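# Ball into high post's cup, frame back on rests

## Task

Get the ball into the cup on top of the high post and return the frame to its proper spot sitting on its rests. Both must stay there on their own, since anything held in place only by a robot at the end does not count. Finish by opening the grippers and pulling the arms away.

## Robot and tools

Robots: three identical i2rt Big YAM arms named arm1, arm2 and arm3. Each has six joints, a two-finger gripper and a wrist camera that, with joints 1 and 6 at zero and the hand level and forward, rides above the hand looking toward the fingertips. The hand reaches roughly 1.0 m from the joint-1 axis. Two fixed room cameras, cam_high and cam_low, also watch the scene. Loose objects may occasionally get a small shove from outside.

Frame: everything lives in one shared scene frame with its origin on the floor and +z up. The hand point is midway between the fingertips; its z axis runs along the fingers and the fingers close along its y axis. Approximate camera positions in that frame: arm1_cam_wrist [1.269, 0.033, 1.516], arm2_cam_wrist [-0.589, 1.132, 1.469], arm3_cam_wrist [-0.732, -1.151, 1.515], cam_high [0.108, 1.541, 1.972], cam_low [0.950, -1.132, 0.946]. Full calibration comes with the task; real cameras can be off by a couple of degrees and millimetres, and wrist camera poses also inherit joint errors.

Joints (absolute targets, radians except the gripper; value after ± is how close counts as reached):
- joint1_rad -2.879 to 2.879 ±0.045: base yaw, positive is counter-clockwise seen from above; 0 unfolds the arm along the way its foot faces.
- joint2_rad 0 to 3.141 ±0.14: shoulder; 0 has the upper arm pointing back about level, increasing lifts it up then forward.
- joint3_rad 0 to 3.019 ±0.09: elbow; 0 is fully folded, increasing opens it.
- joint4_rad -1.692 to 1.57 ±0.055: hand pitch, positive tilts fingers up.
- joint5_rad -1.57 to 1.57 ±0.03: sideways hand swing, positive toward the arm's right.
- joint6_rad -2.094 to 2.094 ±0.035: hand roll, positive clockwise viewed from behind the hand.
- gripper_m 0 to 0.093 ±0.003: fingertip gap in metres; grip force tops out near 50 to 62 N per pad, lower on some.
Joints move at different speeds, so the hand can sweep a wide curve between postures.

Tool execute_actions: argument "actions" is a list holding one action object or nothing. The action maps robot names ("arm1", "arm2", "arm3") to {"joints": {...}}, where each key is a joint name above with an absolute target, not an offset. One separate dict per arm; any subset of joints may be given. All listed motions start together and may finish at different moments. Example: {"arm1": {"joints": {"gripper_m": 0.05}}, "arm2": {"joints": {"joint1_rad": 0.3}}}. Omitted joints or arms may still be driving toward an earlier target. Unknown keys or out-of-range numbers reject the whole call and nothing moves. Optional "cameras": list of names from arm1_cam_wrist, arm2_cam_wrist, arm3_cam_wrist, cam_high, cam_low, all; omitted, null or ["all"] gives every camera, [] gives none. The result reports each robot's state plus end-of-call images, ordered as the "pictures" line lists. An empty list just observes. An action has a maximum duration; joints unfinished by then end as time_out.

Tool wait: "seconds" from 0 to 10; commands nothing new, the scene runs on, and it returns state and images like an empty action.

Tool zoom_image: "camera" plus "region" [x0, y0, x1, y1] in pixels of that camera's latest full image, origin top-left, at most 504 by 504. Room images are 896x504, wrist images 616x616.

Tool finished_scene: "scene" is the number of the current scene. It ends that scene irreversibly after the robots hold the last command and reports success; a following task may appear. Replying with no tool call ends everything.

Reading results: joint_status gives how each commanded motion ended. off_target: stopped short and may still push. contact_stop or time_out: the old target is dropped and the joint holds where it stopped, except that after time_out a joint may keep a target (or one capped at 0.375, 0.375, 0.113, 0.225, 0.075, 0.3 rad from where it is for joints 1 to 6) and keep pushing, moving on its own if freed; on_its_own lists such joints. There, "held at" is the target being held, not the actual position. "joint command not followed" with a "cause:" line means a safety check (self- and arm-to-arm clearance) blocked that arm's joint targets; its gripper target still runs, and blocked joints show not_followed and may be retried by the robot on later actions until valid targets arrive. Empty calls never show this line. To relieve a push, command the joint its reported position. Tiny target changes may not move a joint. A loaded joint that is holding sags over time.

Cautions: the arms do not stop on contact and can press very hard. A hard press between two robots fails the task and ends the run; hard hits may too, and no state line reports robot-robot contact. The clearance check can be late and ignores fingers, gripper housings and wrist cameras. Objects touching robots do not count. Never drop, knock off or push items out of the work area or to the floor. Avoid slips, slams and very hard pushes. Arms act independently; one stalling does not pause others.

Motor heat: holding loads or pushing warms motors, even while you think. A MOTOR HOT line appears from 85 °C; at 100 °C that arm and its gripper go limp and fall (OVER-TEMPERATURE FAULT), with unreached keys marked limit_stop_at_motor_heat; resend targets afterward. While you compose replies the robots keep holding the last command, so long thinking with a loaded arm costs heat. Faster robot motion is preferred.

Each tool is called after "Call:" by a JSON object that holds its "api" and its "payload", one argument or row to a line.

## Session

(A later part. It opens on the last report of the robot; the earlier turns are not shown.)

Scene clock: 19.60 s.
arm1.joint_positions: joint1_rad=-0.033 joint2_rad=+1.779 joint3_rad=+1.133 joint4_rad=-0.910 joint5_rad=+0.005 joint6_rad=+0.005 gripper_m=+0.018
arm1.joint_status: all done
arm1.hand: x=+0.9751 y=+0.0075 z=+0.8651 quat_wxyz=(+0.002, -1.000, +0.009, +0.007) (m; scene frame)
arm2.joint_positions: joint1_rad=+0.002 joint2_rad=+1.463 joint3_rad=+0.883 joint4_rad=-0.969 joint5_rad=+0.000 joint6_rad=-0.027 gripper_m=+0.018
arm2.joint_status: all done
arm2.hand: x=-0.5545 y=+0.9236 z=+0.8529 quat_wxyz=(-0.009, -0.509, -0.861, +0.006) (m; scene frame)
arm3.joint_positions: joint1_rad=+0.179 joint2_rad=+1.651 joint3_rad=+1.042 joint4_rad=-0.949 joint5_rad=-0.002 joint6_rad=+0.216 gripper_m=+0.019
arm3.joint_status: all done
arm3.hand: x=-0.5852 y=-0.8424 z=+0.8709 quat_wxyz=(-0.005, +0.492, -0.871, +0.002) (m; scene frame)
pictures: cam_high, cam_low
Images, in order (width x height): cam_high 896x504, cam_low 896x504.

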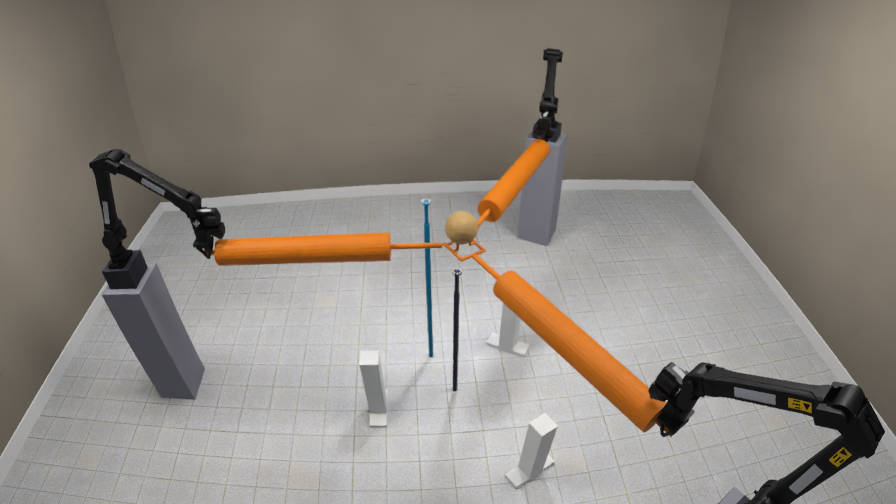

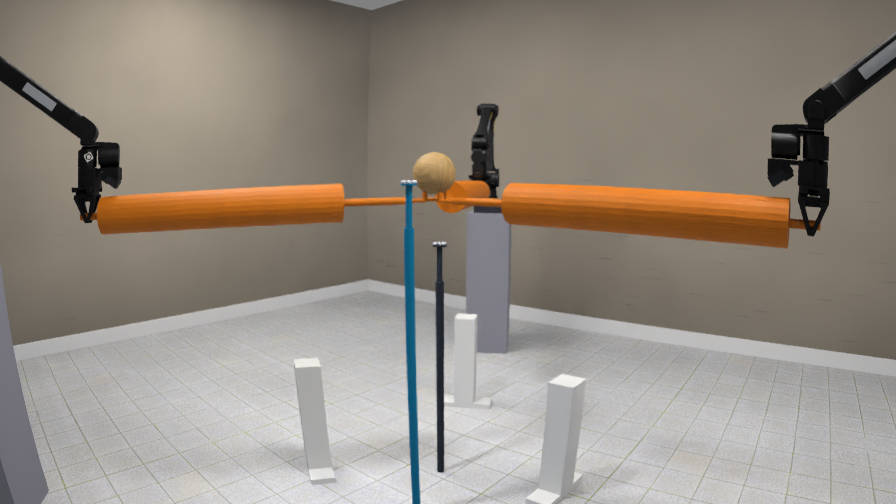

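Call:
{"api": "execute_actions", "payload": {
  "actions": [
    {"arm1":{"joints":{"joint1_rad":0.144,"joint2_rad":1.619,"joint3_rad":1.097,"joint4_rad":-1.021,"joint6_rad":0.189}},"arm2":{"joints":{"joint1_rad":-0.003,"joint2_rad":1.602,"joint3_rad":1.27,"joint4_rad":-1.202,"joint6_rad":-0.03}},"arm3":{"joints":{"joint1_rad":0.014,"joint2_rad":1.431,"joint3_rad":0.972,"joint4_rad":-1.074,"joint6_rad":0.042}}}
  ],
  "cameras": []
}}

Call:
{"api": "execute_actions", "payload": {
  "actions": [
    {"arm1":{"joints":{"joint1_rad":0.334,"joint2_rad":1.535,"joint3_rad":1.09,"joint4_rad":-1.093,"joint6_rad":0.379}},"arm2":{"joints":{"joint2_rad":1.783,"joint3_rad":1.601,"joint4_rad":-1.343}},"arm3":{"joints":{"joint1_rad":-0.189,"joint2_rad":1.281,"joint3_rad":0.911,"joint4_rad":-1.162,"joint6_rad":-0.161}}}
  ]
}}

Call:
{"api": "zoom_image", "payload": {
  "camera": "cam_low",
  "region": [360, 105, 470, 215]
}}

Call:
{"api": "zoom_image", "payload": {
  "camera": "cam_high",
  "region": [395, 155, 475, 235]
}}

Scene clock: 21.23 s.
arm1.joint_positions: joint1_rad=+0.144 joint2_rad=+1.638 joint3_rad=+1.092 joint4_rad=-1.022 joint5_rad=+0.004 joint6_rad=+0.181 gripper_m=+0.018
arm1.joint_status: all done
arm1.hand: x=+1.0138 y=-0.0709 z=+0.9138 quat_wxyz=(+0.001, -1.000, +0.008, +0.002) (m; scene frame)
arm2.joint_positions: joint1_rad=+0.001 joint2_rad=+1.607 joint3_rad=+1.211 joint4_rad=-1.157 joint5_rad=+0.001 joint6_rad=-0.026 gripper_m=+0.018
arm2.joint_status: all done
arm2.hand: x=-0.5150 y=+0.8461 z=+0.9073 quat_wxyz=(-0.008, -0.510, -0.860, +0.006) (m; scene frame)
arm3.joint_positions: joint1_rad=+0.022 joint2_rad=+1.440 joint3_rad=+0.955 joint4_rad=-1.078 joint5_rad=-0.002 joint6_rad=+0.061 gripper_m=+0.019
arm3.joint_status: all done
arm3.hand: x=-0.5490 y=-0.9189 z=+0.9247 quat_wxyz=(-0.004, +0.490, -0.871, +0.004) (m; scene frame)
pictures: none
No camera images: the call's "cameras" was empty. Leave "cameras" out to get every camera's image.

Scene clock: 22.23 s.
arm1.joint_positions: joint1_rad=+0.336 joint2_rad=+1.565 joint3_rad=+1.084 joint4_rad=-1.095 joint5_rad=+0.005 joint6_rad=+0.373 gripper_m=+0.018
arm1.joint_status: all done
arm1.hand: x=+1.0510 y=-0.1466 z=+0.9414 quat_wxyz=(+0.002, -1.000, +0.009, -0.001) (m; scene frame)
arm2.joint_positions: joint1_rad=-0.004 joint2_rad=+1.791 joint3_rad=+1.537 joint4_rad=-1.294 joint5_rad=+0.002 joint6_rad=-0.028 gripper_m=+0.018
arm2.joint_status: all done
arm2.hand: x=-0.4786 y=+0.7686 z=+0.9371 quat_wxyz=(-0.009, -0.511, -0.859, +0.007) (m; scene frame)
arm3.joint_positions: joint1_rad=-0.185 joint2_rad=+1.290 joint3_rad=+0.892 joint4_rad=-1.167 joint5_rad=-0.002 joint6_rad=-0.145 gripper_m=+0.019
arm3.joint_status: all done
arm3.hand: x=-0.5120 y=-0.9959 z=+0.9544 quat_wxyz=(-0.003, +0.490, -0.872, +0.005) (m; scene frame)
pictures: arm1_cam_wrist, arm2_cam_wrist, arm3_cam_wrist, cam_high, cam_low
camera_calibration (this result's frames):
arm1_cam_wrist: T_world_to_cam=[[0.0377129, 0.99928, 0.00409132, 0.10978], [0.808173, -0.0329081, 0.588024, -1.40462], [0.587736, -0.0188696, -0.808833, 0.263289], [0, 0, 0, 1]] pos_world=[0.976295, -0.150956, 1.03846]
arm2_cam_wrist: T_world_to_cam=[[-0.882471, -0.470365, -0.00130892, -0.0621098], [-0.386579, 0.723686, 0.571696, -1.27793], [-0.267958, 0.505011, -0.820465, 0.373716], [0, 0, 0, 1]] pos_world=[-0.448689, 0.706872, 1.03712]
arm3_cam_wrist: T_world_to_cam=[[0.854617, -0.519154, 0.0104403, -0.0949386], [-0.432049, -0.699786, 0.568888, -1.45333], [-0.288035, -0.490692, -0.822349, 0.271361], [0, 0, 0, 1]] pos_world=[-0.468614, -0.933156, 1.05093]
Images, in order (width x height): arm1_cam_wrist 616x616, arm2_cam_wrist 616x616, arm3_cam_wrist 616x616, cam_high 896x504, cam_low 896x504.

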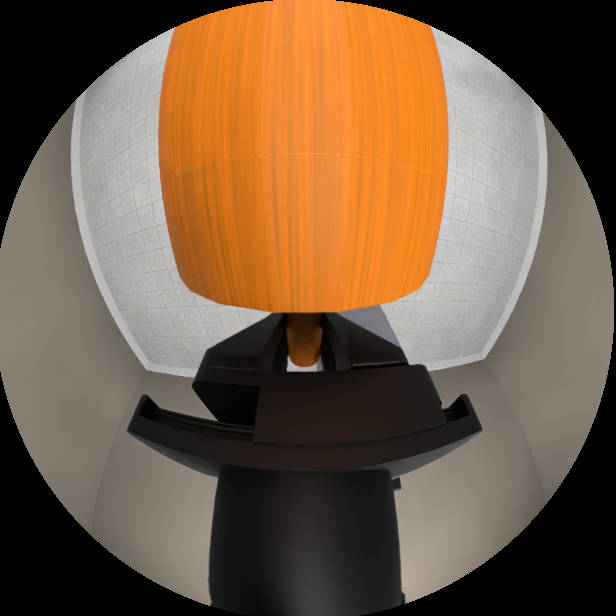

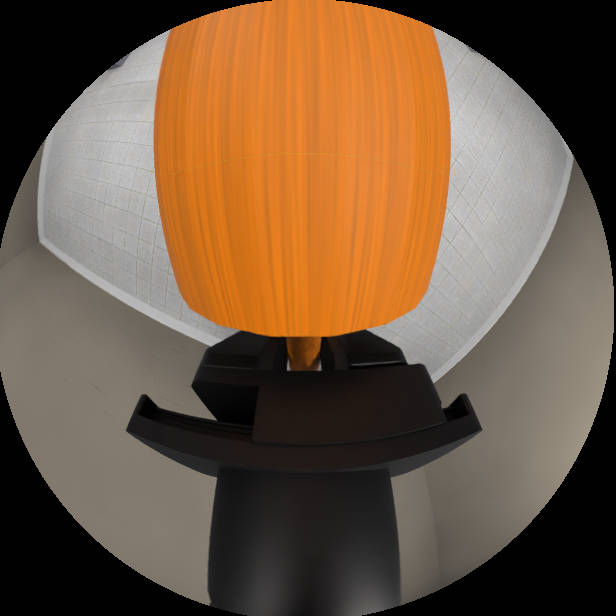

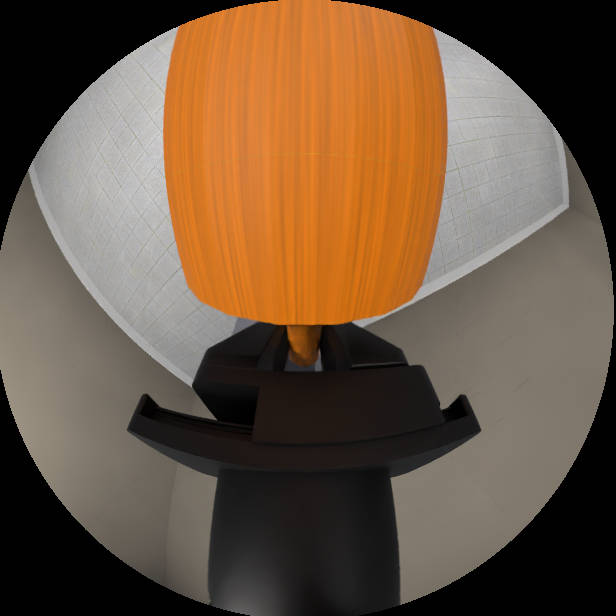

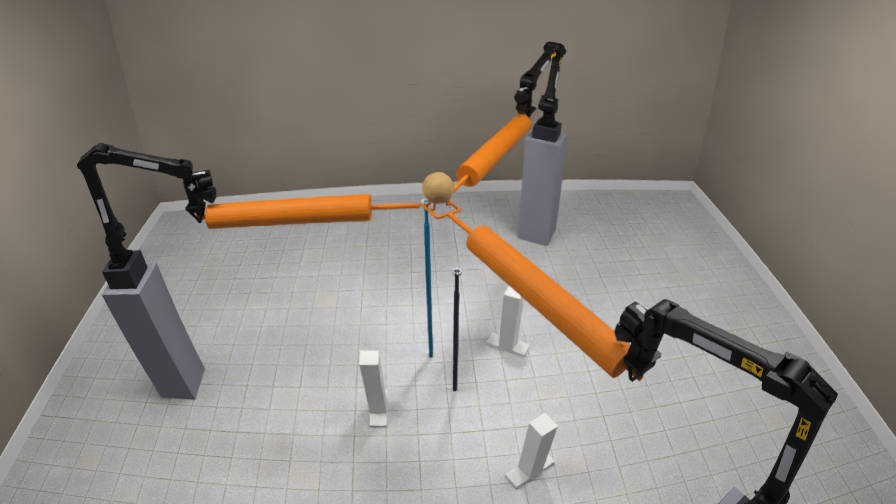

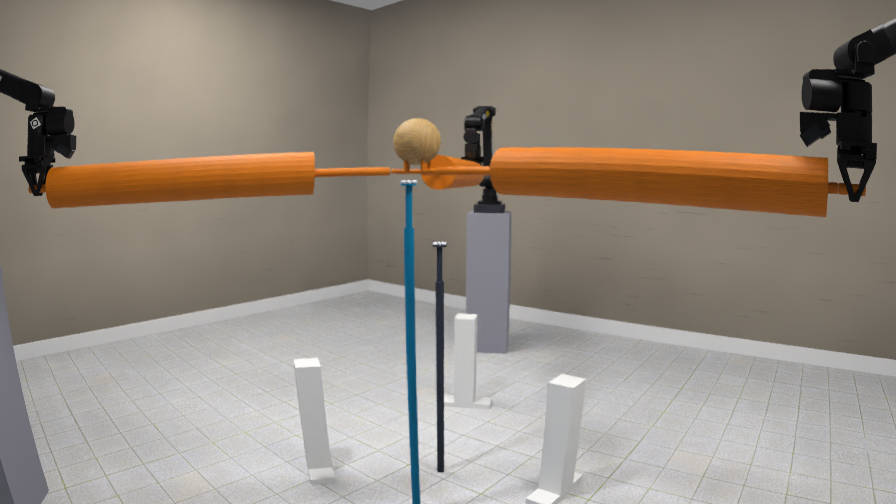

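Region (360, 105, 470, 215) of cam_low's 896x504 image, scaled by 4.582, with more detail than that image has.

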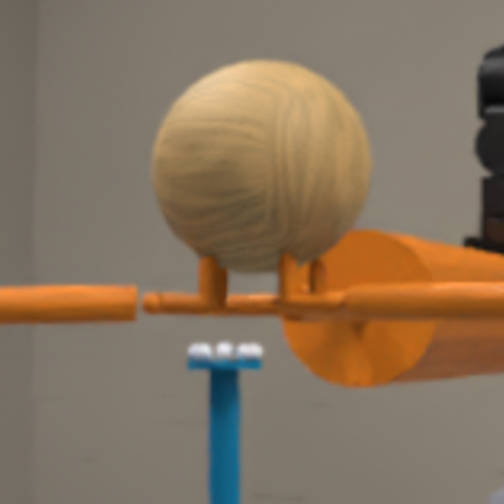

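Region (395, 155, 475, 235) of cam_high's 896x504 image, scaled by 6.300, with more detail than that image has.

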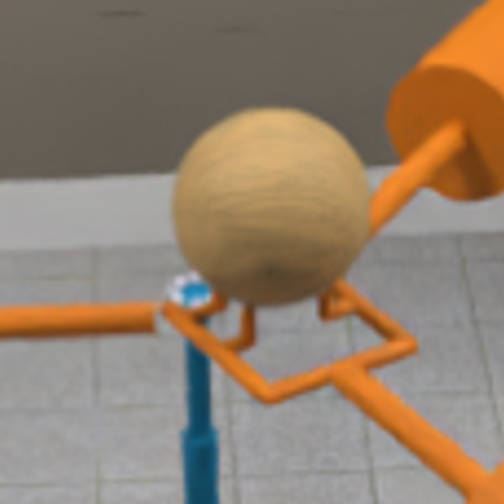

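Call:
{"api": "execute_actions", "payload": {
  "actions": [
    {"arm1":{"joints":{"joint1_rad":0.552,"joint2_rad":1.514,"joint3_rad":1.068,"joint4_rad":-1.076,"joint6_rad":0.597}},"arm2":{"joints":{"joint1_rad":0.009,"joint2_rad":2.033,"joint3_rad":1.987,"joint4_rad":-1.466,"joint6_rad":-0.02}},"arm3":{"joints":{"joint1_rad":-0.461,"joint2_rad":1.219,"joint3_rad":0.852,"joint4_rad":-1.158,"joint6_rad":-0.433}}}
  ],
  "cameras": ["cam_low","cam_high"]
}}

Call:
{"api": "zoom_image", "payload": {
  "camera": "cam_low",
  "region": [360, 105, 470, 215]
}}

Call:
{"api": "zoom_image", "payload": {
  "camera": "cam_high",
  "region": [395, 155, 475, 235]
}}

Scene clock: 24.67 s.
arm1.joint_positions: joint1_rad=+0.554 joint2_rad=+1.559 joint3_rad=+1.061 joint4_rad=-1.079 joint5_rad=+0.003 joint6_rad=+0.591 gripper_m=+0.018
arm1.joint_status: all done
arm1.hand: x=+1.0972 y=-0.2265 z=+0.9361 quat_wxyz=(+0.002, -1.000, +0.009, -0.002) (m; scene frame)
arm2.joint_positions: joint1_rad=+0.003 joint2_rad=+2.054 joint3_rad=+1.916 joint4_rad=-1.423 joint5_rad=+0.001 joint6_rad=-0.022 gripper_m=+0.018
arm2.joint_status: all done
arm2.hand: x=-0.4325 y=+0.6883 z=+0.9293 quat_wxyz=(-0.004, -0.511, -0.860, +0.003) (m; scene frame)
arm3.joint_positions: joint1_rad=-0.459 joint2_rad=+1.244 joint3_rad=+0.832 joint4_rad=-1.156 joint5_rad=+0.002 joint6_rad=-0.417 gripper_m=+0.019
arm3.joint_status: all done
arm3.hand: x=-0.4666 y=-1.0757 z=+0.9483 quat_wxyz=(-0.002, +0.490, -0.872, +0.008) (m; scene frame)
pictures: cam_high, cam_low
Images, in order (width x height): cam_high 896x504, cam_low 896x504.

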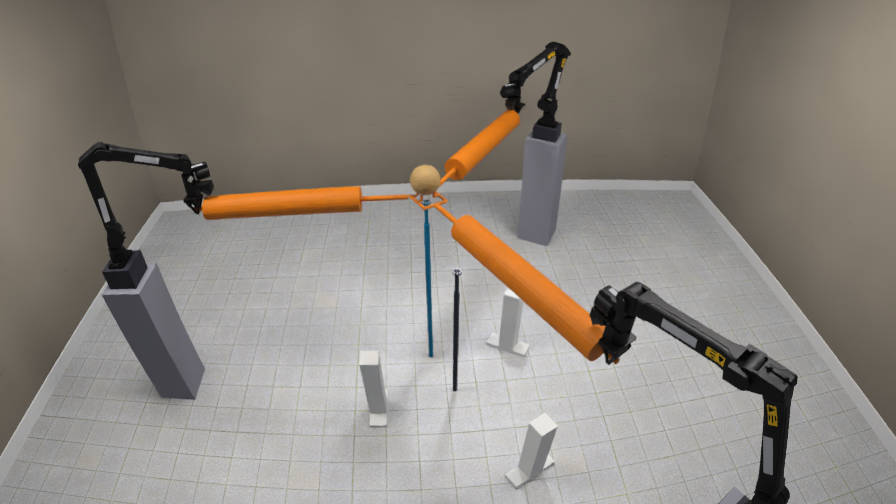

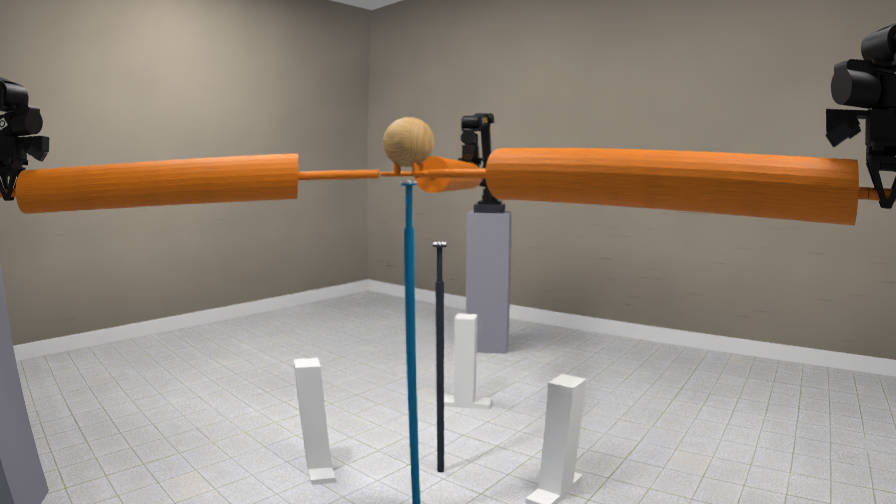

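Region (360, 105, 470, 215) of cam_low's 896x504 image, scaled by 4.582, with more detail than that image has.

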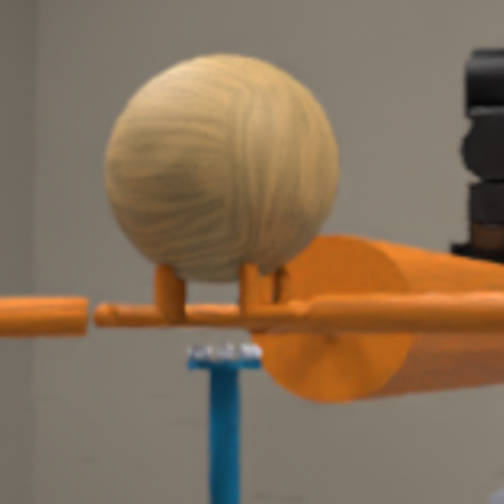

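Region (395, 155, 475, 235) of cam_high's 896x504 image, scaled by 6.300, with more detail than that image has.

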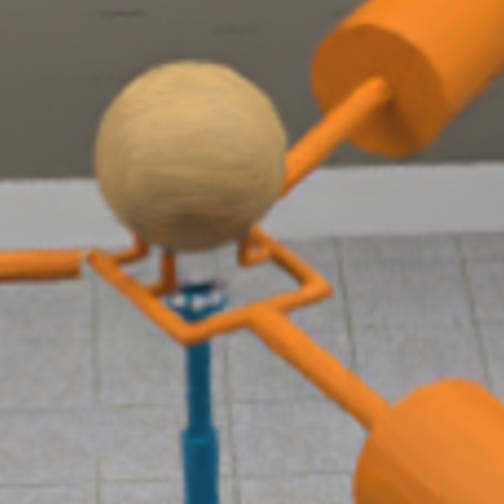

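Call:
{"api": "execute_actions", "payload": {
  "actions": [],
  "cameras": ["cam_high","cam_low"]
}}

Scene clock: 26.63 s.
arm1.joint_positions: joint1_rad=+0.554 joint2_rad=+1.559 joint3_rad=+1.061 joint4_rad=-1.079 joint5_rad=+0.003 joint6_rad=+0.591 gripper_m=+0.018
arm1.joint_status: all done
arm1.hand: x=+1.0972 y=-0.2265 z=+0.9361 quat_wxyz=(+0.002, -1.000, +0.009, -0.002) (m; scene frame)
arm2.joint_positions: joint1_rad=+0.003 joint2_rad=+2.054 joint3_rad=+1.916 joint4_rad=-1.423 joint5_rad=+0.001 joint6_rad=-0.022 gripper_m=+0.018
arm2.joint_status: all done
arm2.hand: x=-0.4325 y=+0.6883 z=+0.9293 quat_wxyz=(-0.004, -0.511, -0.860, +0.003) (m; scene frame)
arm3.joint_positions: joint1_rad=-0.459 joint2_rad=+1.244 joint3_rad=+0.832 joint4_rad=-1.156 joint5_rad=+0.002 joint6_rad=-0.417 gripper_m=+0.019
arm3.joint_status: all done
arm3.hand: x=-0.4666 y=-1.0757 z=+0.9483 quat_wxyz=(-0.002, +0.490, -0.872, +0.008) (m; scene frame)
pictures: cam_high, cam_low
Images, in order (width x height): cam_high 896x504, cam_low 896x504.

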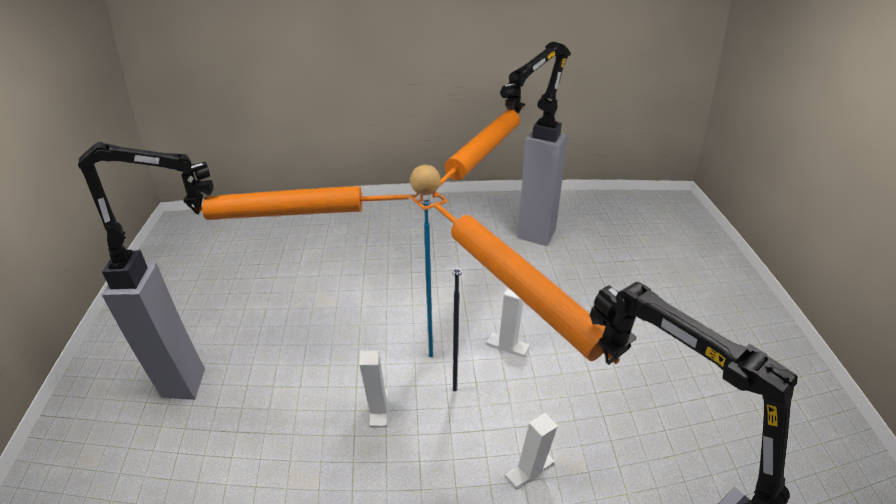

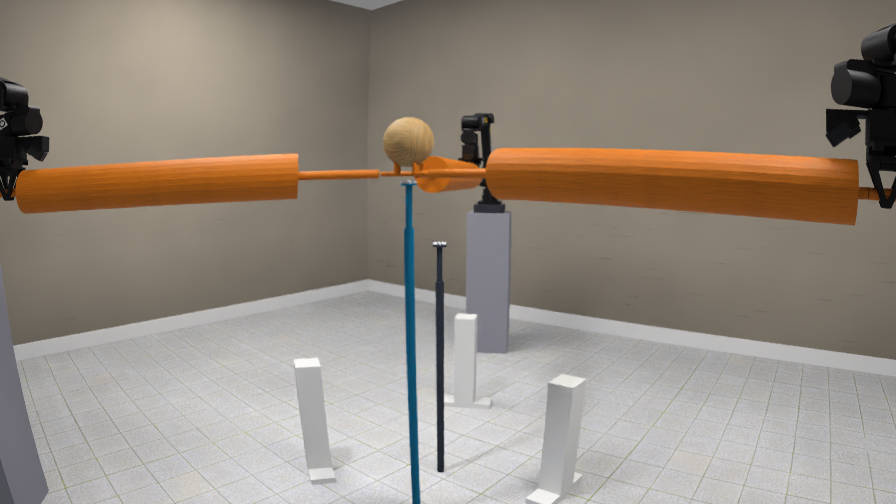

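Call:
{"api": "execute_actions", "payload": {
  "actions": [
    {"arm1":{"joints":{"joint2_rad":1.580,"joint3_rad":1.032,"joint4_rad":-1.005}},"arm2":{"joints":{"joint2_rad":2.046,"joint3_rad":1.895,"joint4_rad":-1.370}},"arm3":{"joints":{"joint2_rad":1.272,"joint3_rad":0.798,"joint4_rad":-1.065}}}
  ],
  "cameras": ["cam_high","cam_low"]
}}

Call:
{"api": "zoom_image", "payload": {
  "camera": "cam_low",
  "region": [360,105,470,215]
}}

Call:
{"api": "zoom_image", "payload": {
  "camera": "cam_high",
  "region": [385,155,465,235]
}}

Scene clock: 28.00 s.
arm1.joint_positions: joint1_rad=+0.554 joint2_rad=+1.583 joint3_rad=+1.026 joint4_rad=-1.016 joint5_rad=+0.003 joint6_rad=+0.591 gripper_m=+0.018
arm1.joint_status: all done
arm1.hand: x=+1.0981 y=-0.2260 z=+0.9151 quat_wxyz=(+0.001, -1.000, +0.009, +0.000) (m; scene frame)
arm2.joint_positions: joint1_rad=+0.003 joint2_rad=+2.056 joint3_rad=+1.881 joint4_rad=-1.377 joint5_rad=+0.001 joint6_rad=-0.022 gripper_m=+0.018
arm2.joint_status: all done
arm2.hand: x=-0.4320 y=+0.6875 z=+0.9155 quat_wxyz=(-0.008, -0.511, -0.860, +0.006) (m; scene frame)
arm3.joint_positions: joint1_rad=-0.459 joint2_rad=+1.285 joint3_rad=+0.785 joint4_rad=-1.070 joint5_rad=+0.004 joint6_rad=-0.418 gripper_m=+0.019
arm3.joint_status: all done
arm3.hand: x=-0.4655 y=-1.0760 z=+0.9204 quat_wxyz=(-0.002, +0.490, -0.872, +0.008) (m; scene frame)
pictures: cam_high, cam_low
Images, in order (width x height): cam_high 896x504, cam_low 896x504.

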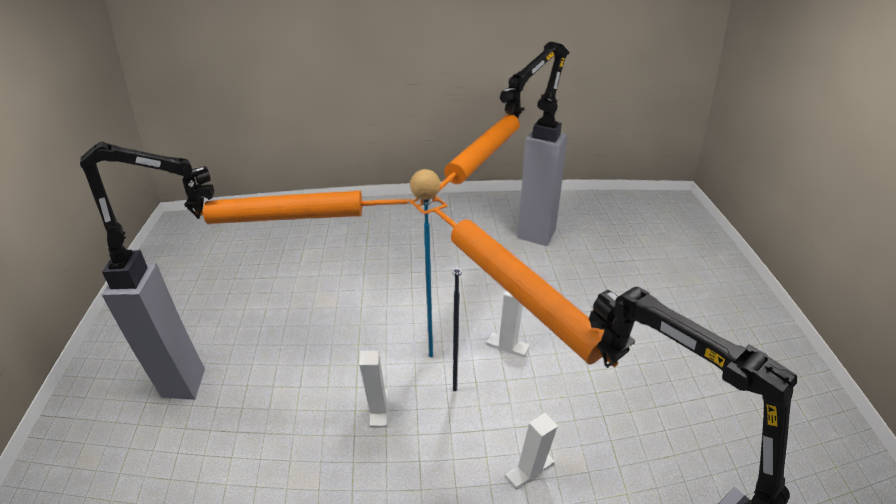

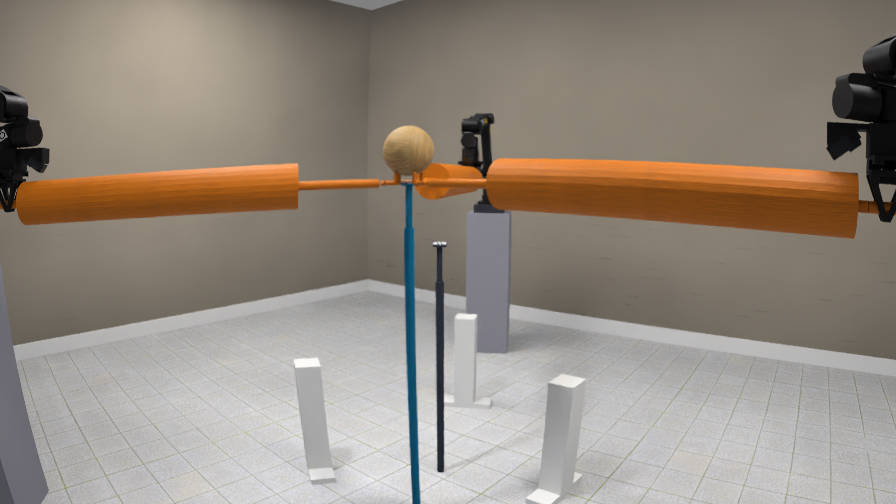

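Region (360, 105, 470, 215) of cam_low's 896x504 image, scaled by 4.582, with more detail than that image has.

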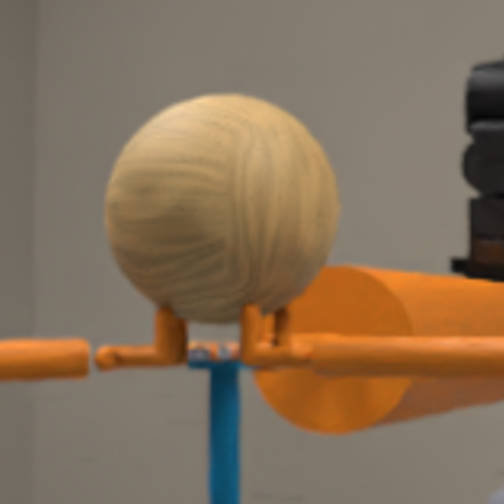

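Region (385, 155, 465, 235) of cam_high's 896x504 image, scaled by 6.300, with more detail than that image has.

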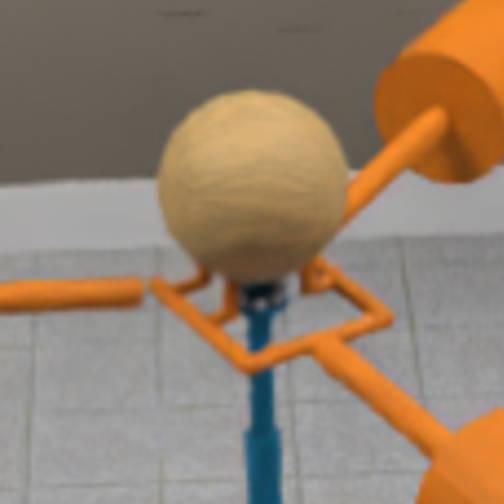

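Call:
{"api": "execute_actions", "payload": {
  "actions": [
    {"arm1":{"joints":{"joint2_rad":1.605,"joint3_rad":1.008,"joint4_rad":-0.960}},"arm2":{"joints":{"joint2_rad":2.058,"joint3_rad":1.853,"joint4_rad":-1.330}},"arm3":{"joints":{"joint2_rad":1.288,"joint3_rad":0.774,"joint4_rad":-1.024}}}
  ],
  "cameras": ["cam_high","cam_low"]
}}

Call:
{"api": "zoom_image", "payload": {
  "camera": "cam_low",
  "region": [360,105,470,215]
}}

Call:
{"api": "zoom_image", "payload": {
  "camera": "cam_high",
  "region": [385,155,465,235]
}}

Scene clock: 29.07 s.
arm1.joint_positions: joint1_rad=+0.554 joint2_rad=+1.605 joint3_rad=+1.006 joint4_rad=-0.971 joint5_rad=+0.003 joint6_rad=+0.591 gripper_m=+0.018
arm1.joint_status: all done
arm1.hand: x=+1.0981 y=-0.2259 z=+0.9000 quat_wxyz=(+0.000, -1.000, +0.009, +0.001) (m; scene frame)
arm2.joint_positions: joint1_rad=+0.003 joint2_rad=+2.062 joint3_rad=+1.846 joint4_rad=-1.332 joint5_rad=+0.001 joint6_rad=-0.022 gripper_m=+0.018
arm2.joint_status: all done
arm2.hand: x=-0.4321 y=+0.6877 z=+0.8986 quat_wxyz=(-0.010, -0.511, -0.860, +0.007) (m; scene frame)
arm3.joint_positions: joint1_rad=-0.459 joint2_rad=+1.293 joint3_rad=+0.765 joint4_rad=-1.033 joint5_rad=+0.002 joint6_rad=-0.418 gripper_m=+0.019
arm3.joint_status: all done
arm3.hand: x=-0.4657 y=-1.0759 z=+0.9112 quat_wxyz=(-0.006, +0.490, -0.872, +0.007) (m; scene frame)
pictures: cam_high, cam_low
Images, in order (width x height): cam_high 896x504, cam_low 896x504.

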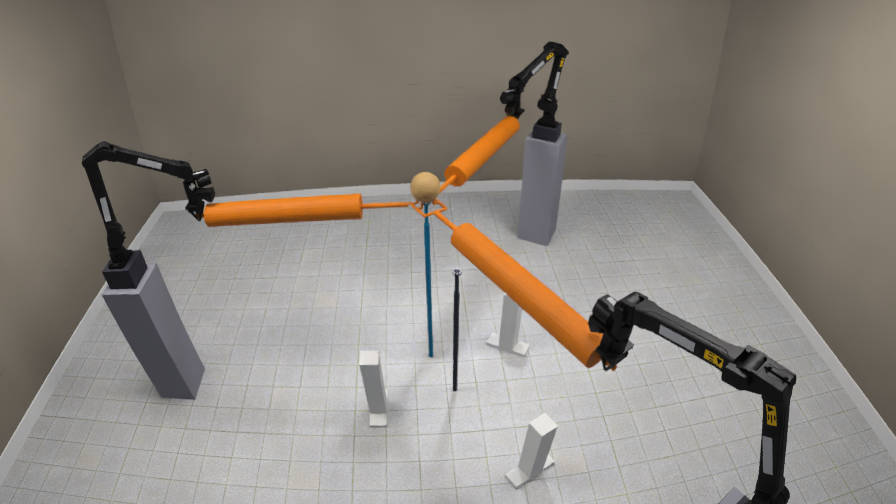

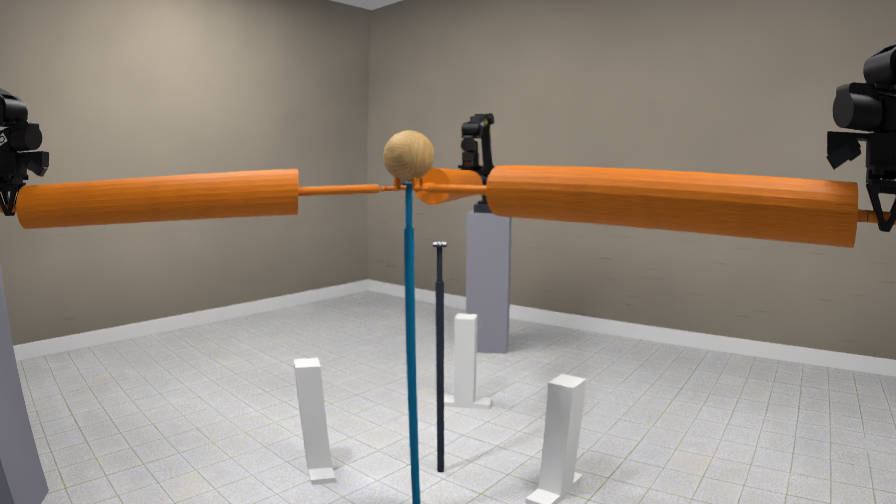

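Region (360, 105, 470, 215) of cam_low's 896x504 image, scaled by 4.582, with more detail than that image has.

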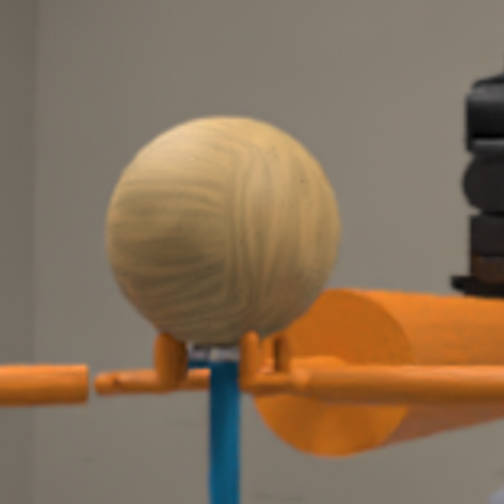

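Region (385, 155, 465, 235) of cam_high's 896x504 image, scaled by 6.300, with more detail than that image has.

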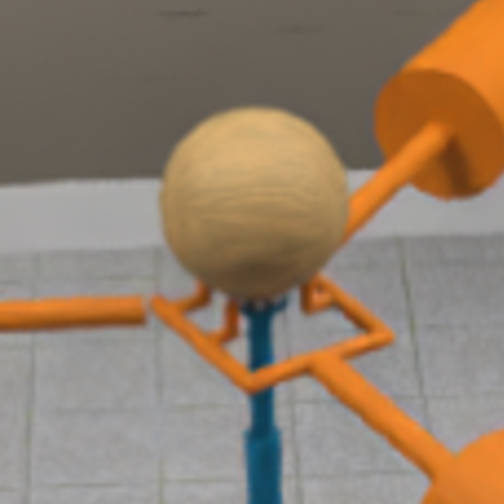

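Call:
{"api": "execute_actions", "payload": {
  "actions": [
    {"arm1":{"joints":{"joint2_rad":1.675,"joint3_rad":0.967,"joint4_rad":-0.853}},"arm2":{"joints":{"joint2_rad":2.087,"joint3_rad":1.793,"joint4_rad":-1.243}},"arm3":{"joints":{"joint2_rad":1.360,"joint3_rad":0.714,"joint4_rad":-0.894}}}
  ],
  "cameras": ["cam_high","cam_low"]
}}

Call:
{"api": "zoom_image", "payload": {
  "camera": "cam_low",
  "region": [350,115,480,245]
}}

Call:
{"api": "zoom_image", "payload": {
  "camera": "cam_high",
  "region": [385,160,465,240]
}}

Scene clock: 30.53 s.
arm1.joint_positions: joint1_rad=+0.554 joint2_rad=+1.681 joint3_rad=+0.965 joint4_rad=-0.860 joint5_rad=+0.004 joint6_rad=+0.591 gripper_m=+0.018
arm1.joint_status: all done
arm1.hand: x=+1.0985 y=-0.2256 z=+0.8571 quat_wxyz=(+0.003, -1.000, +0.009, -0.001) (m; scene frame)
arm2.joint_positions: joint1_rad=+0.003 joint2_rad=+2.095 joint3_rad=+1.787 joint4_rad=-1.242 joint5_rad=+0.001 joint6_rad=-0.022 gripper_m=+0.018
arm2.joint_status: all done
arm2.hand: x=-0.4322 y=+0.6876 z=+0.8567 quat_wxyz=(-0.008, -0.511, -0.860, +0.006) (m; scene frame)
arm3.joint_positions: joint1_rad=-0.459 joint2_rad=+1.374 joint3_rad=+0.707 joint4_rad=-0.899 joint5_rad=+0.001 joint6_rad=-0.418 gripper_m=+0.019
arm3.joint_status: all done
arm3.hand: x=-0.4655 y=-1.0762 z=+0.8692 quat_wxyz=(-0.003, +0.490, -0.872, +0.007) (m; scene frame)
pictures: cam_high, cam_low
Images, in order (width x height): cam_high 896x504, cam_low 896x504.

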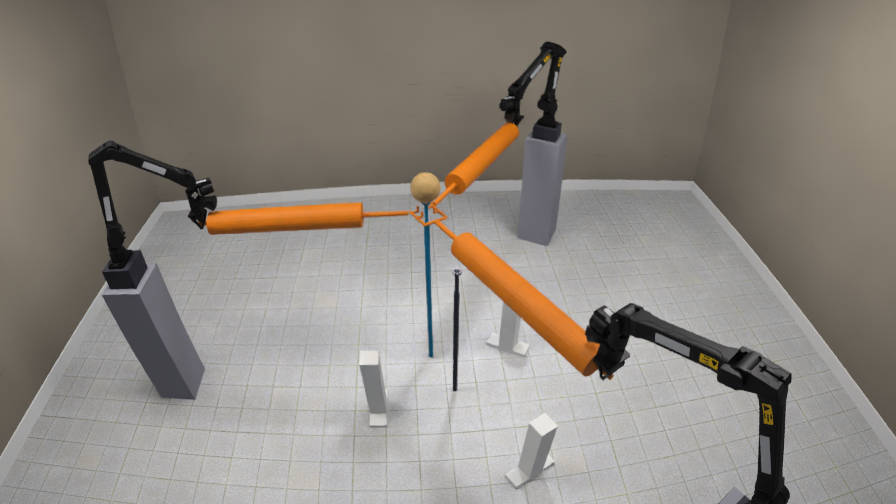

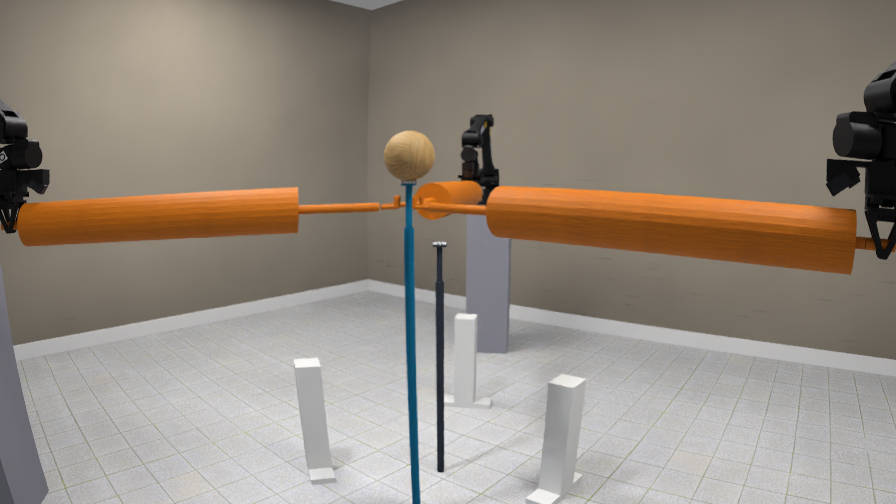

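Region (350, 115, 480, 245) of cam_low's 896x504 image, scaled by 3.877, with more detail than that image has.

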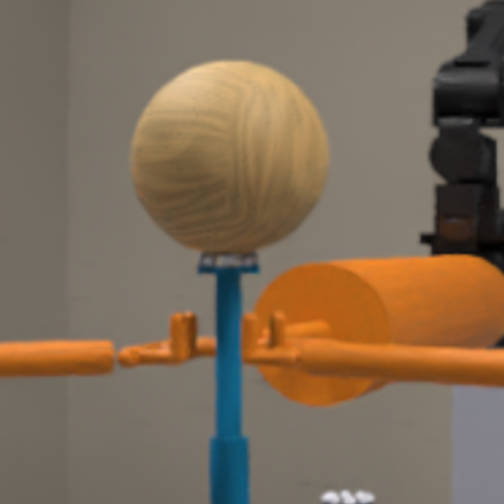

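Region (385, 160, 465, 240) of cam_high's 896x504 image, scaled by 6.300, with more detail than that image has.

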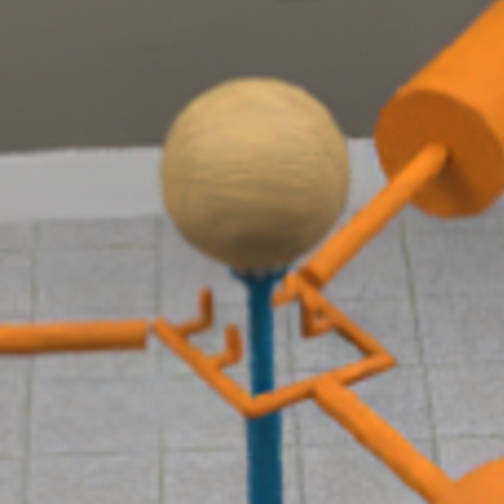

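Call:
{"api": "execute_actions", "payload": {
  "actions": [
    {"arm1":{"joints":{"joint1_rad":0.384,"joint6_rad":0.415}},"arm2":{"joints":{"joint2_rad":1.900,"joint3_rad":1.511,"joint4_rad":-1.135}},"arm3":{"joints":{"joint1_rad":-0.243,"joint2_rad":1.402,"joint3_rad":0.785,"joint4_rad":-0.905,"joint6_rad":-0.197}}}
  ],
  "cameras": ["cam_high","cam_low"]
}}

Call:
{"api": "zoom_image", "payload": {
  "camera": "cam_high",
  "region": [380,160,480,260]
}}

Scene clock: 32.03 s.
arm1.joint_positions: joint1_rad=+0.388 joint2_rad=+1.681 joint3_rad=+0.965 joint4_rad=-0.853 joint5_rad=-0.002 joint6_rad=+0.428 gripper_m=+0.018
arm1.joint_status: all done
arm1.hand: x=+1.0650 y=-0.1660 z=+0.8570 quat_wxyz=(-0.002, -1.000, +0.010, +0.000) (m; scene frame)
arm2.joint_positions: joint1_rad=+0.003 joint2_rad=+1.919 joint3_rad=+1.507 joint4_rad=-1.141 joint5_rad=+0.004 joint6_rad=-0.022 gripper_m=+0.018
arm2.joint_status: all done
arm2.hand: x=-0.4646 y=+0.7495 z=+0.8582 quat_wxyz=(-0.007, -0.511, -0.860, +0.006) (m; scene frame)
arm3.joint_positions: joint1_rad=-0.243 joint2_rad=+1.403 joint3_rad=+0.740 joint4_rad=-0.897 joint5_rad=+0.003 joint6_rad=-0.204 gripper_m=+0.019
arm3.joint_status: all done
arm3.hand: x=-0.5004 y=-1.0150 z=+0.8695 quat_wxyz=(-0.006, +0.491, -0.871, +0.007) (m; scene frame)
pictures: cam_high, cam_low
Images, in order (width x height): cam_high 896x504, cam_low 896x504.

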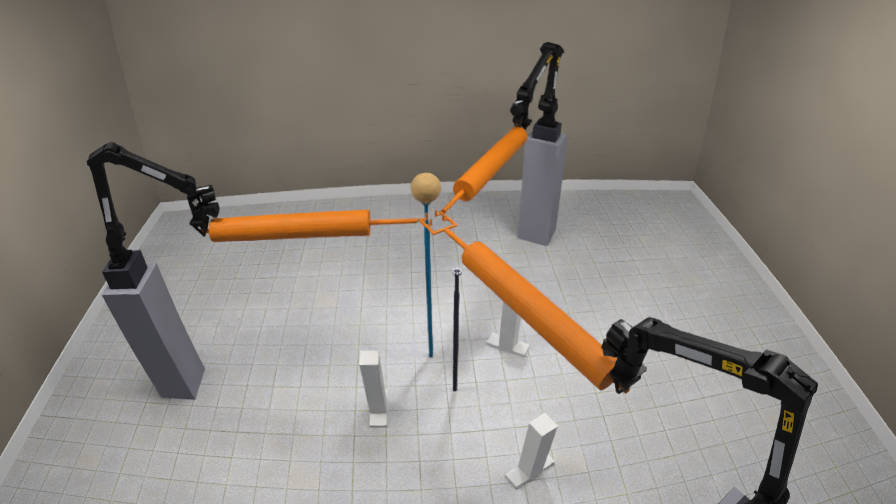

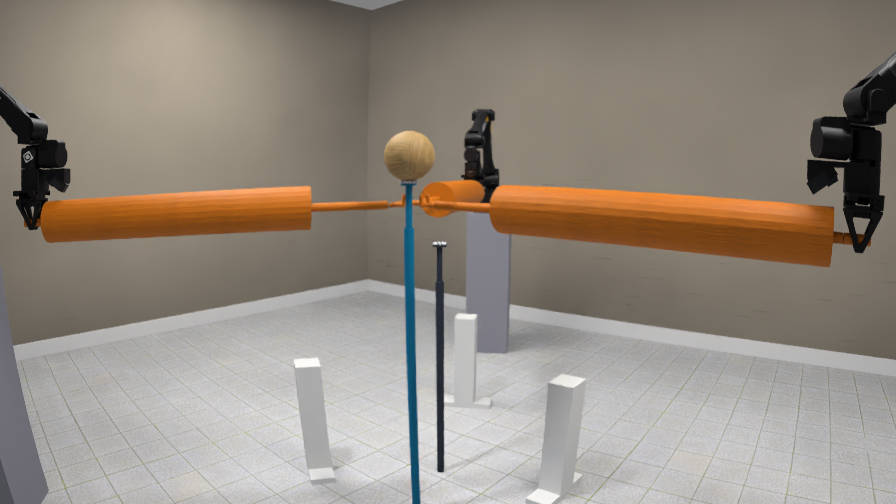

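Region (380, 160, 480, 260) of cam_high's 896x504 image, scaled by 5.040, with more detail than that image has.

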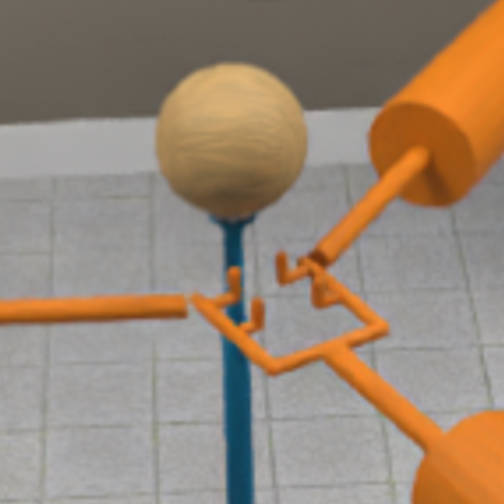

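Call:
{"api": "execute_actions", "payload": {
  "actions": [
    {"arm1":{"joints":{"joint1_rad":0.138,"joint2_rad":1.722,"joint3_rad":1.075,"joint4_rad":-0.888,"joint6_rad":0.167}},"arm2":{"joints":{"joint2_rad":1.643,"joint3_rad":1.138,"joint4_rad":-1.025}},"arm3":{"joints":{"joint1_rad":0.018,"joint2_rad":1.520,"joint3_rad":0.930,"joint4_rad":-0.93,"joint6_rad":0.064}}}
  ],
  "cameras": []
}}

Scene clock: 48.67 s.
arm1.joint_positions: joint1_rad=+0.134 joint2_rad=+1.714 joint3_rad=+1.023 joint4_rad=-0.877 joint5_rad=+0.000 joint6_rad=+0.172 gripper_m=+0.018
arm1.joint_status: all done
arm1.hand: x=+1.0171 y=-0.0664 z=+0.8604 quat_wxyz=(-0.001, -1.000, +0.009, +0.001) (m; scene frame)
arm2.joint_positions: joint1_rad=+0.006 joint2_rad=+1.652 joint3_rad=+1.138 joint4_rad=-1.030 joint5_rad=+0.001 joint6_rad=-0.021 gripper_m=+0.018
arm2.joint_status: all done
arm2.hand: x=-0.5137 y=+0.8479 z=+0.8626 quat_wxyz=(-0.011, -0.510, -0.860, +0.007) (m; scene frame)
arm3.joint_positions: joint1_rad=+0.020 joint2_rad=+1.534 joint3_rad=+0.890 joint4_rad=-0.920 joint5_rad=+0.003 joint6_rad=+0.057 gripper_m=+0.019
arm3.joint_status: all done
arm3.hand: x=-0.5457 y=-0.9172 z=+0.8703 quat_wxyz=(-0.005, +0.491, -0.871, +0.006) (m; scene frame)
pictures: none
No camera images: the call's "cameras" was empty. Leave "cameras" out to get every camera's image.

Call:
{"api": "execute_actions", "payload": {
  "actions": [
    {"arm1":{"joints":{"joint1_rad":-0.092,"joint2_rad":1.880,"joint3_rad":1.215,"joint4_rad":-0.845,"joint6_rad":-0.063}},"arm2":{"joints":{"joint1_rad":-0.002,"joint2_rad":1.413,"joint3_rad":0.758,"joint4_rad":-0.893,"joint6_rad":-0.03}},"arm3":{"joints":{"joint1_rad":0.226,"joint2_rad":1.745,"joint3_rad":1.133,"joint4_rad":-0.888,"joint6_rad":0.272}}}
  ],
  "cameras": []
}}

Scene clock: 50.20 s.
arm1.joint_positions: joint1_rad=-0.102 joint2_rad=+1.886 joint3_rad=+1.162 joint4_rad=-0.839 joint5_rad=+0.000 joint6_rad=-0.067 gripper_m=+0.018
arm1.joint_status: all done
arm1.hand: x=+0.9598 y=+0.0408 z=+0.8246 quat_wxyz=(-0.001, -1.000, +0.008, +0.004) (m; scene frame)
arm2.joint_positions: joint1_rad=+0.002 joint2_rad=+1.426 joint3_rad=+0.761 joint4_rad=-0.894 joint5_rad=+0.001 joint6_rad=-0.025 gripper_m=+0.018
arm2.joint_status: all done
arm2.hand: x=-0.5707 y=+0.9553 z=+0.8272 quat_wxyz=(-0.005, -0.510, -0.860, +0.004) (m; scene frame)
arm3.joint_positions: joint1_rad=+0.231 joint2_rad=+1.767 joint3_rad=+1.089 joint4_rad=-0.882 joint5_rad=+0.000 joint6_rad=+0.266 gripper_m=+0.019
arm3.joint_status: all done
arm3.hand: x=-0.5990 y=-0.8107 z=+0.8356 quat_wxyz=(-0.005, +0.493, -0.870, +0.003) (m; scene frame)
pictures: none
No camera images: the call's "cameras" was empty. Leave "cameras" out to get every camera's image.

Call:
{"api": "execute_actions", "payload": {
  "actions": [
    {"arm1":{"joints":{"joint1_rad":-0.248,"joint2_rad":2.070,"joint3_rad":1.395,"joint4_rad":-0.826,"joint6_rad":-0.218}},"arm2":{"joints":{"joint2_rad":1.268,"joint3_rad":0.440,"joint4_rad":-0.726}},"arm3":{"joints":{"joint1_rad":0.355,"joint2_rad":1.983,"joint3_rad":1.365,"joint4_rad":-0.878,"joint6_rad":0.404}}}
  ],
  "cameras": ["cam_high","cam_low"]
}}

Scene clock: 51.43 s.
arm1.joint_positions: joint1_rad=-0.256 joint2_rad=+2.079 joint3_rad=+1.345 joint4_rad=-0.823 joint5_rad=-0.002 joint6_rad=-0.220 gripper_m=+0.018
arm1.joint_status: all done
arm1.hand: x=+0.9126 y=+0.1292 z=+0.7806 quat_wxyz=(+0.000, -1.000, +0.008, +0.007) (m; scene frame)
arm2.joint_positions: joint1_rad=+0.002 joint2_rad=+1.285 joint3_rad=+0.445 joint4_rad=-0.724 joint5_rad=-0.001 joint6_rad=-0.025 gripper_m=+0.018
arm2.joint_status: all done
arm2.hand: x=-0.6167 y=+1.0450 z=+0.7765 quat_wxyz=(-0.003, -0.510, -0.860, +0.001) (m; scene frame)
arm3.joint_positions: joint1_rad=+0.357 joint2_rad=+2.011 joint3_rad=+1.319 joint4_rad=-0.871 joint5_rad=+0.002 joint6_rad=+0.395 gripper_m=+0.019
arm3.joint_status: all done
arm3.hand: x=-0.6437 y=-0.7214 z=+0.7856 quat_wxyz=(-0.004, +0.491, -0.871, +0.004) (m; scene frame)
pictures: cam_high, cam_low
Images, in order (width x height): cam_high 896x504, cam_low 896x504.

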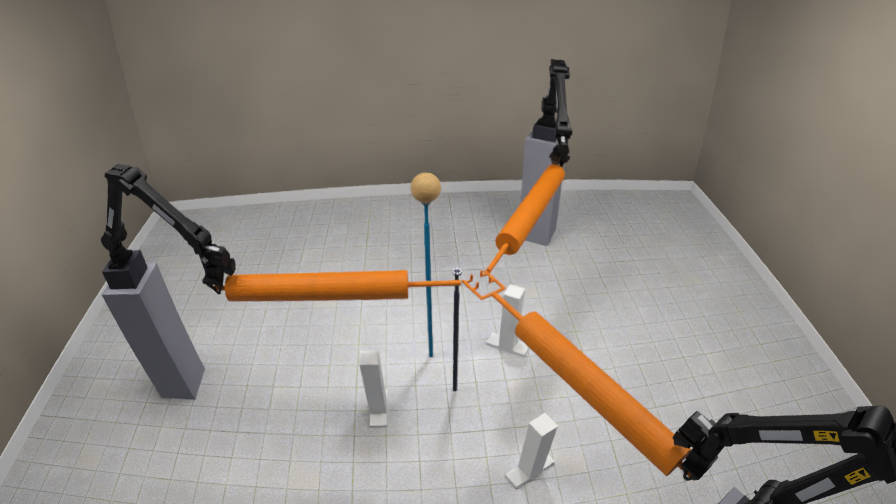

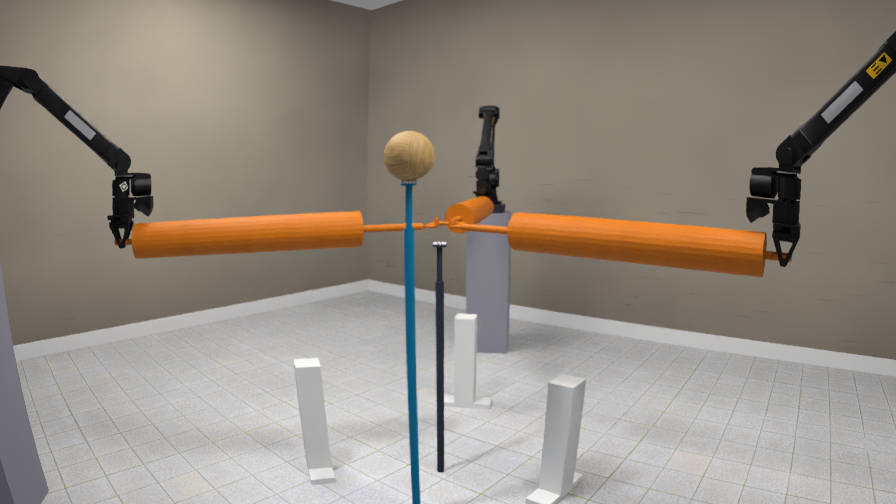

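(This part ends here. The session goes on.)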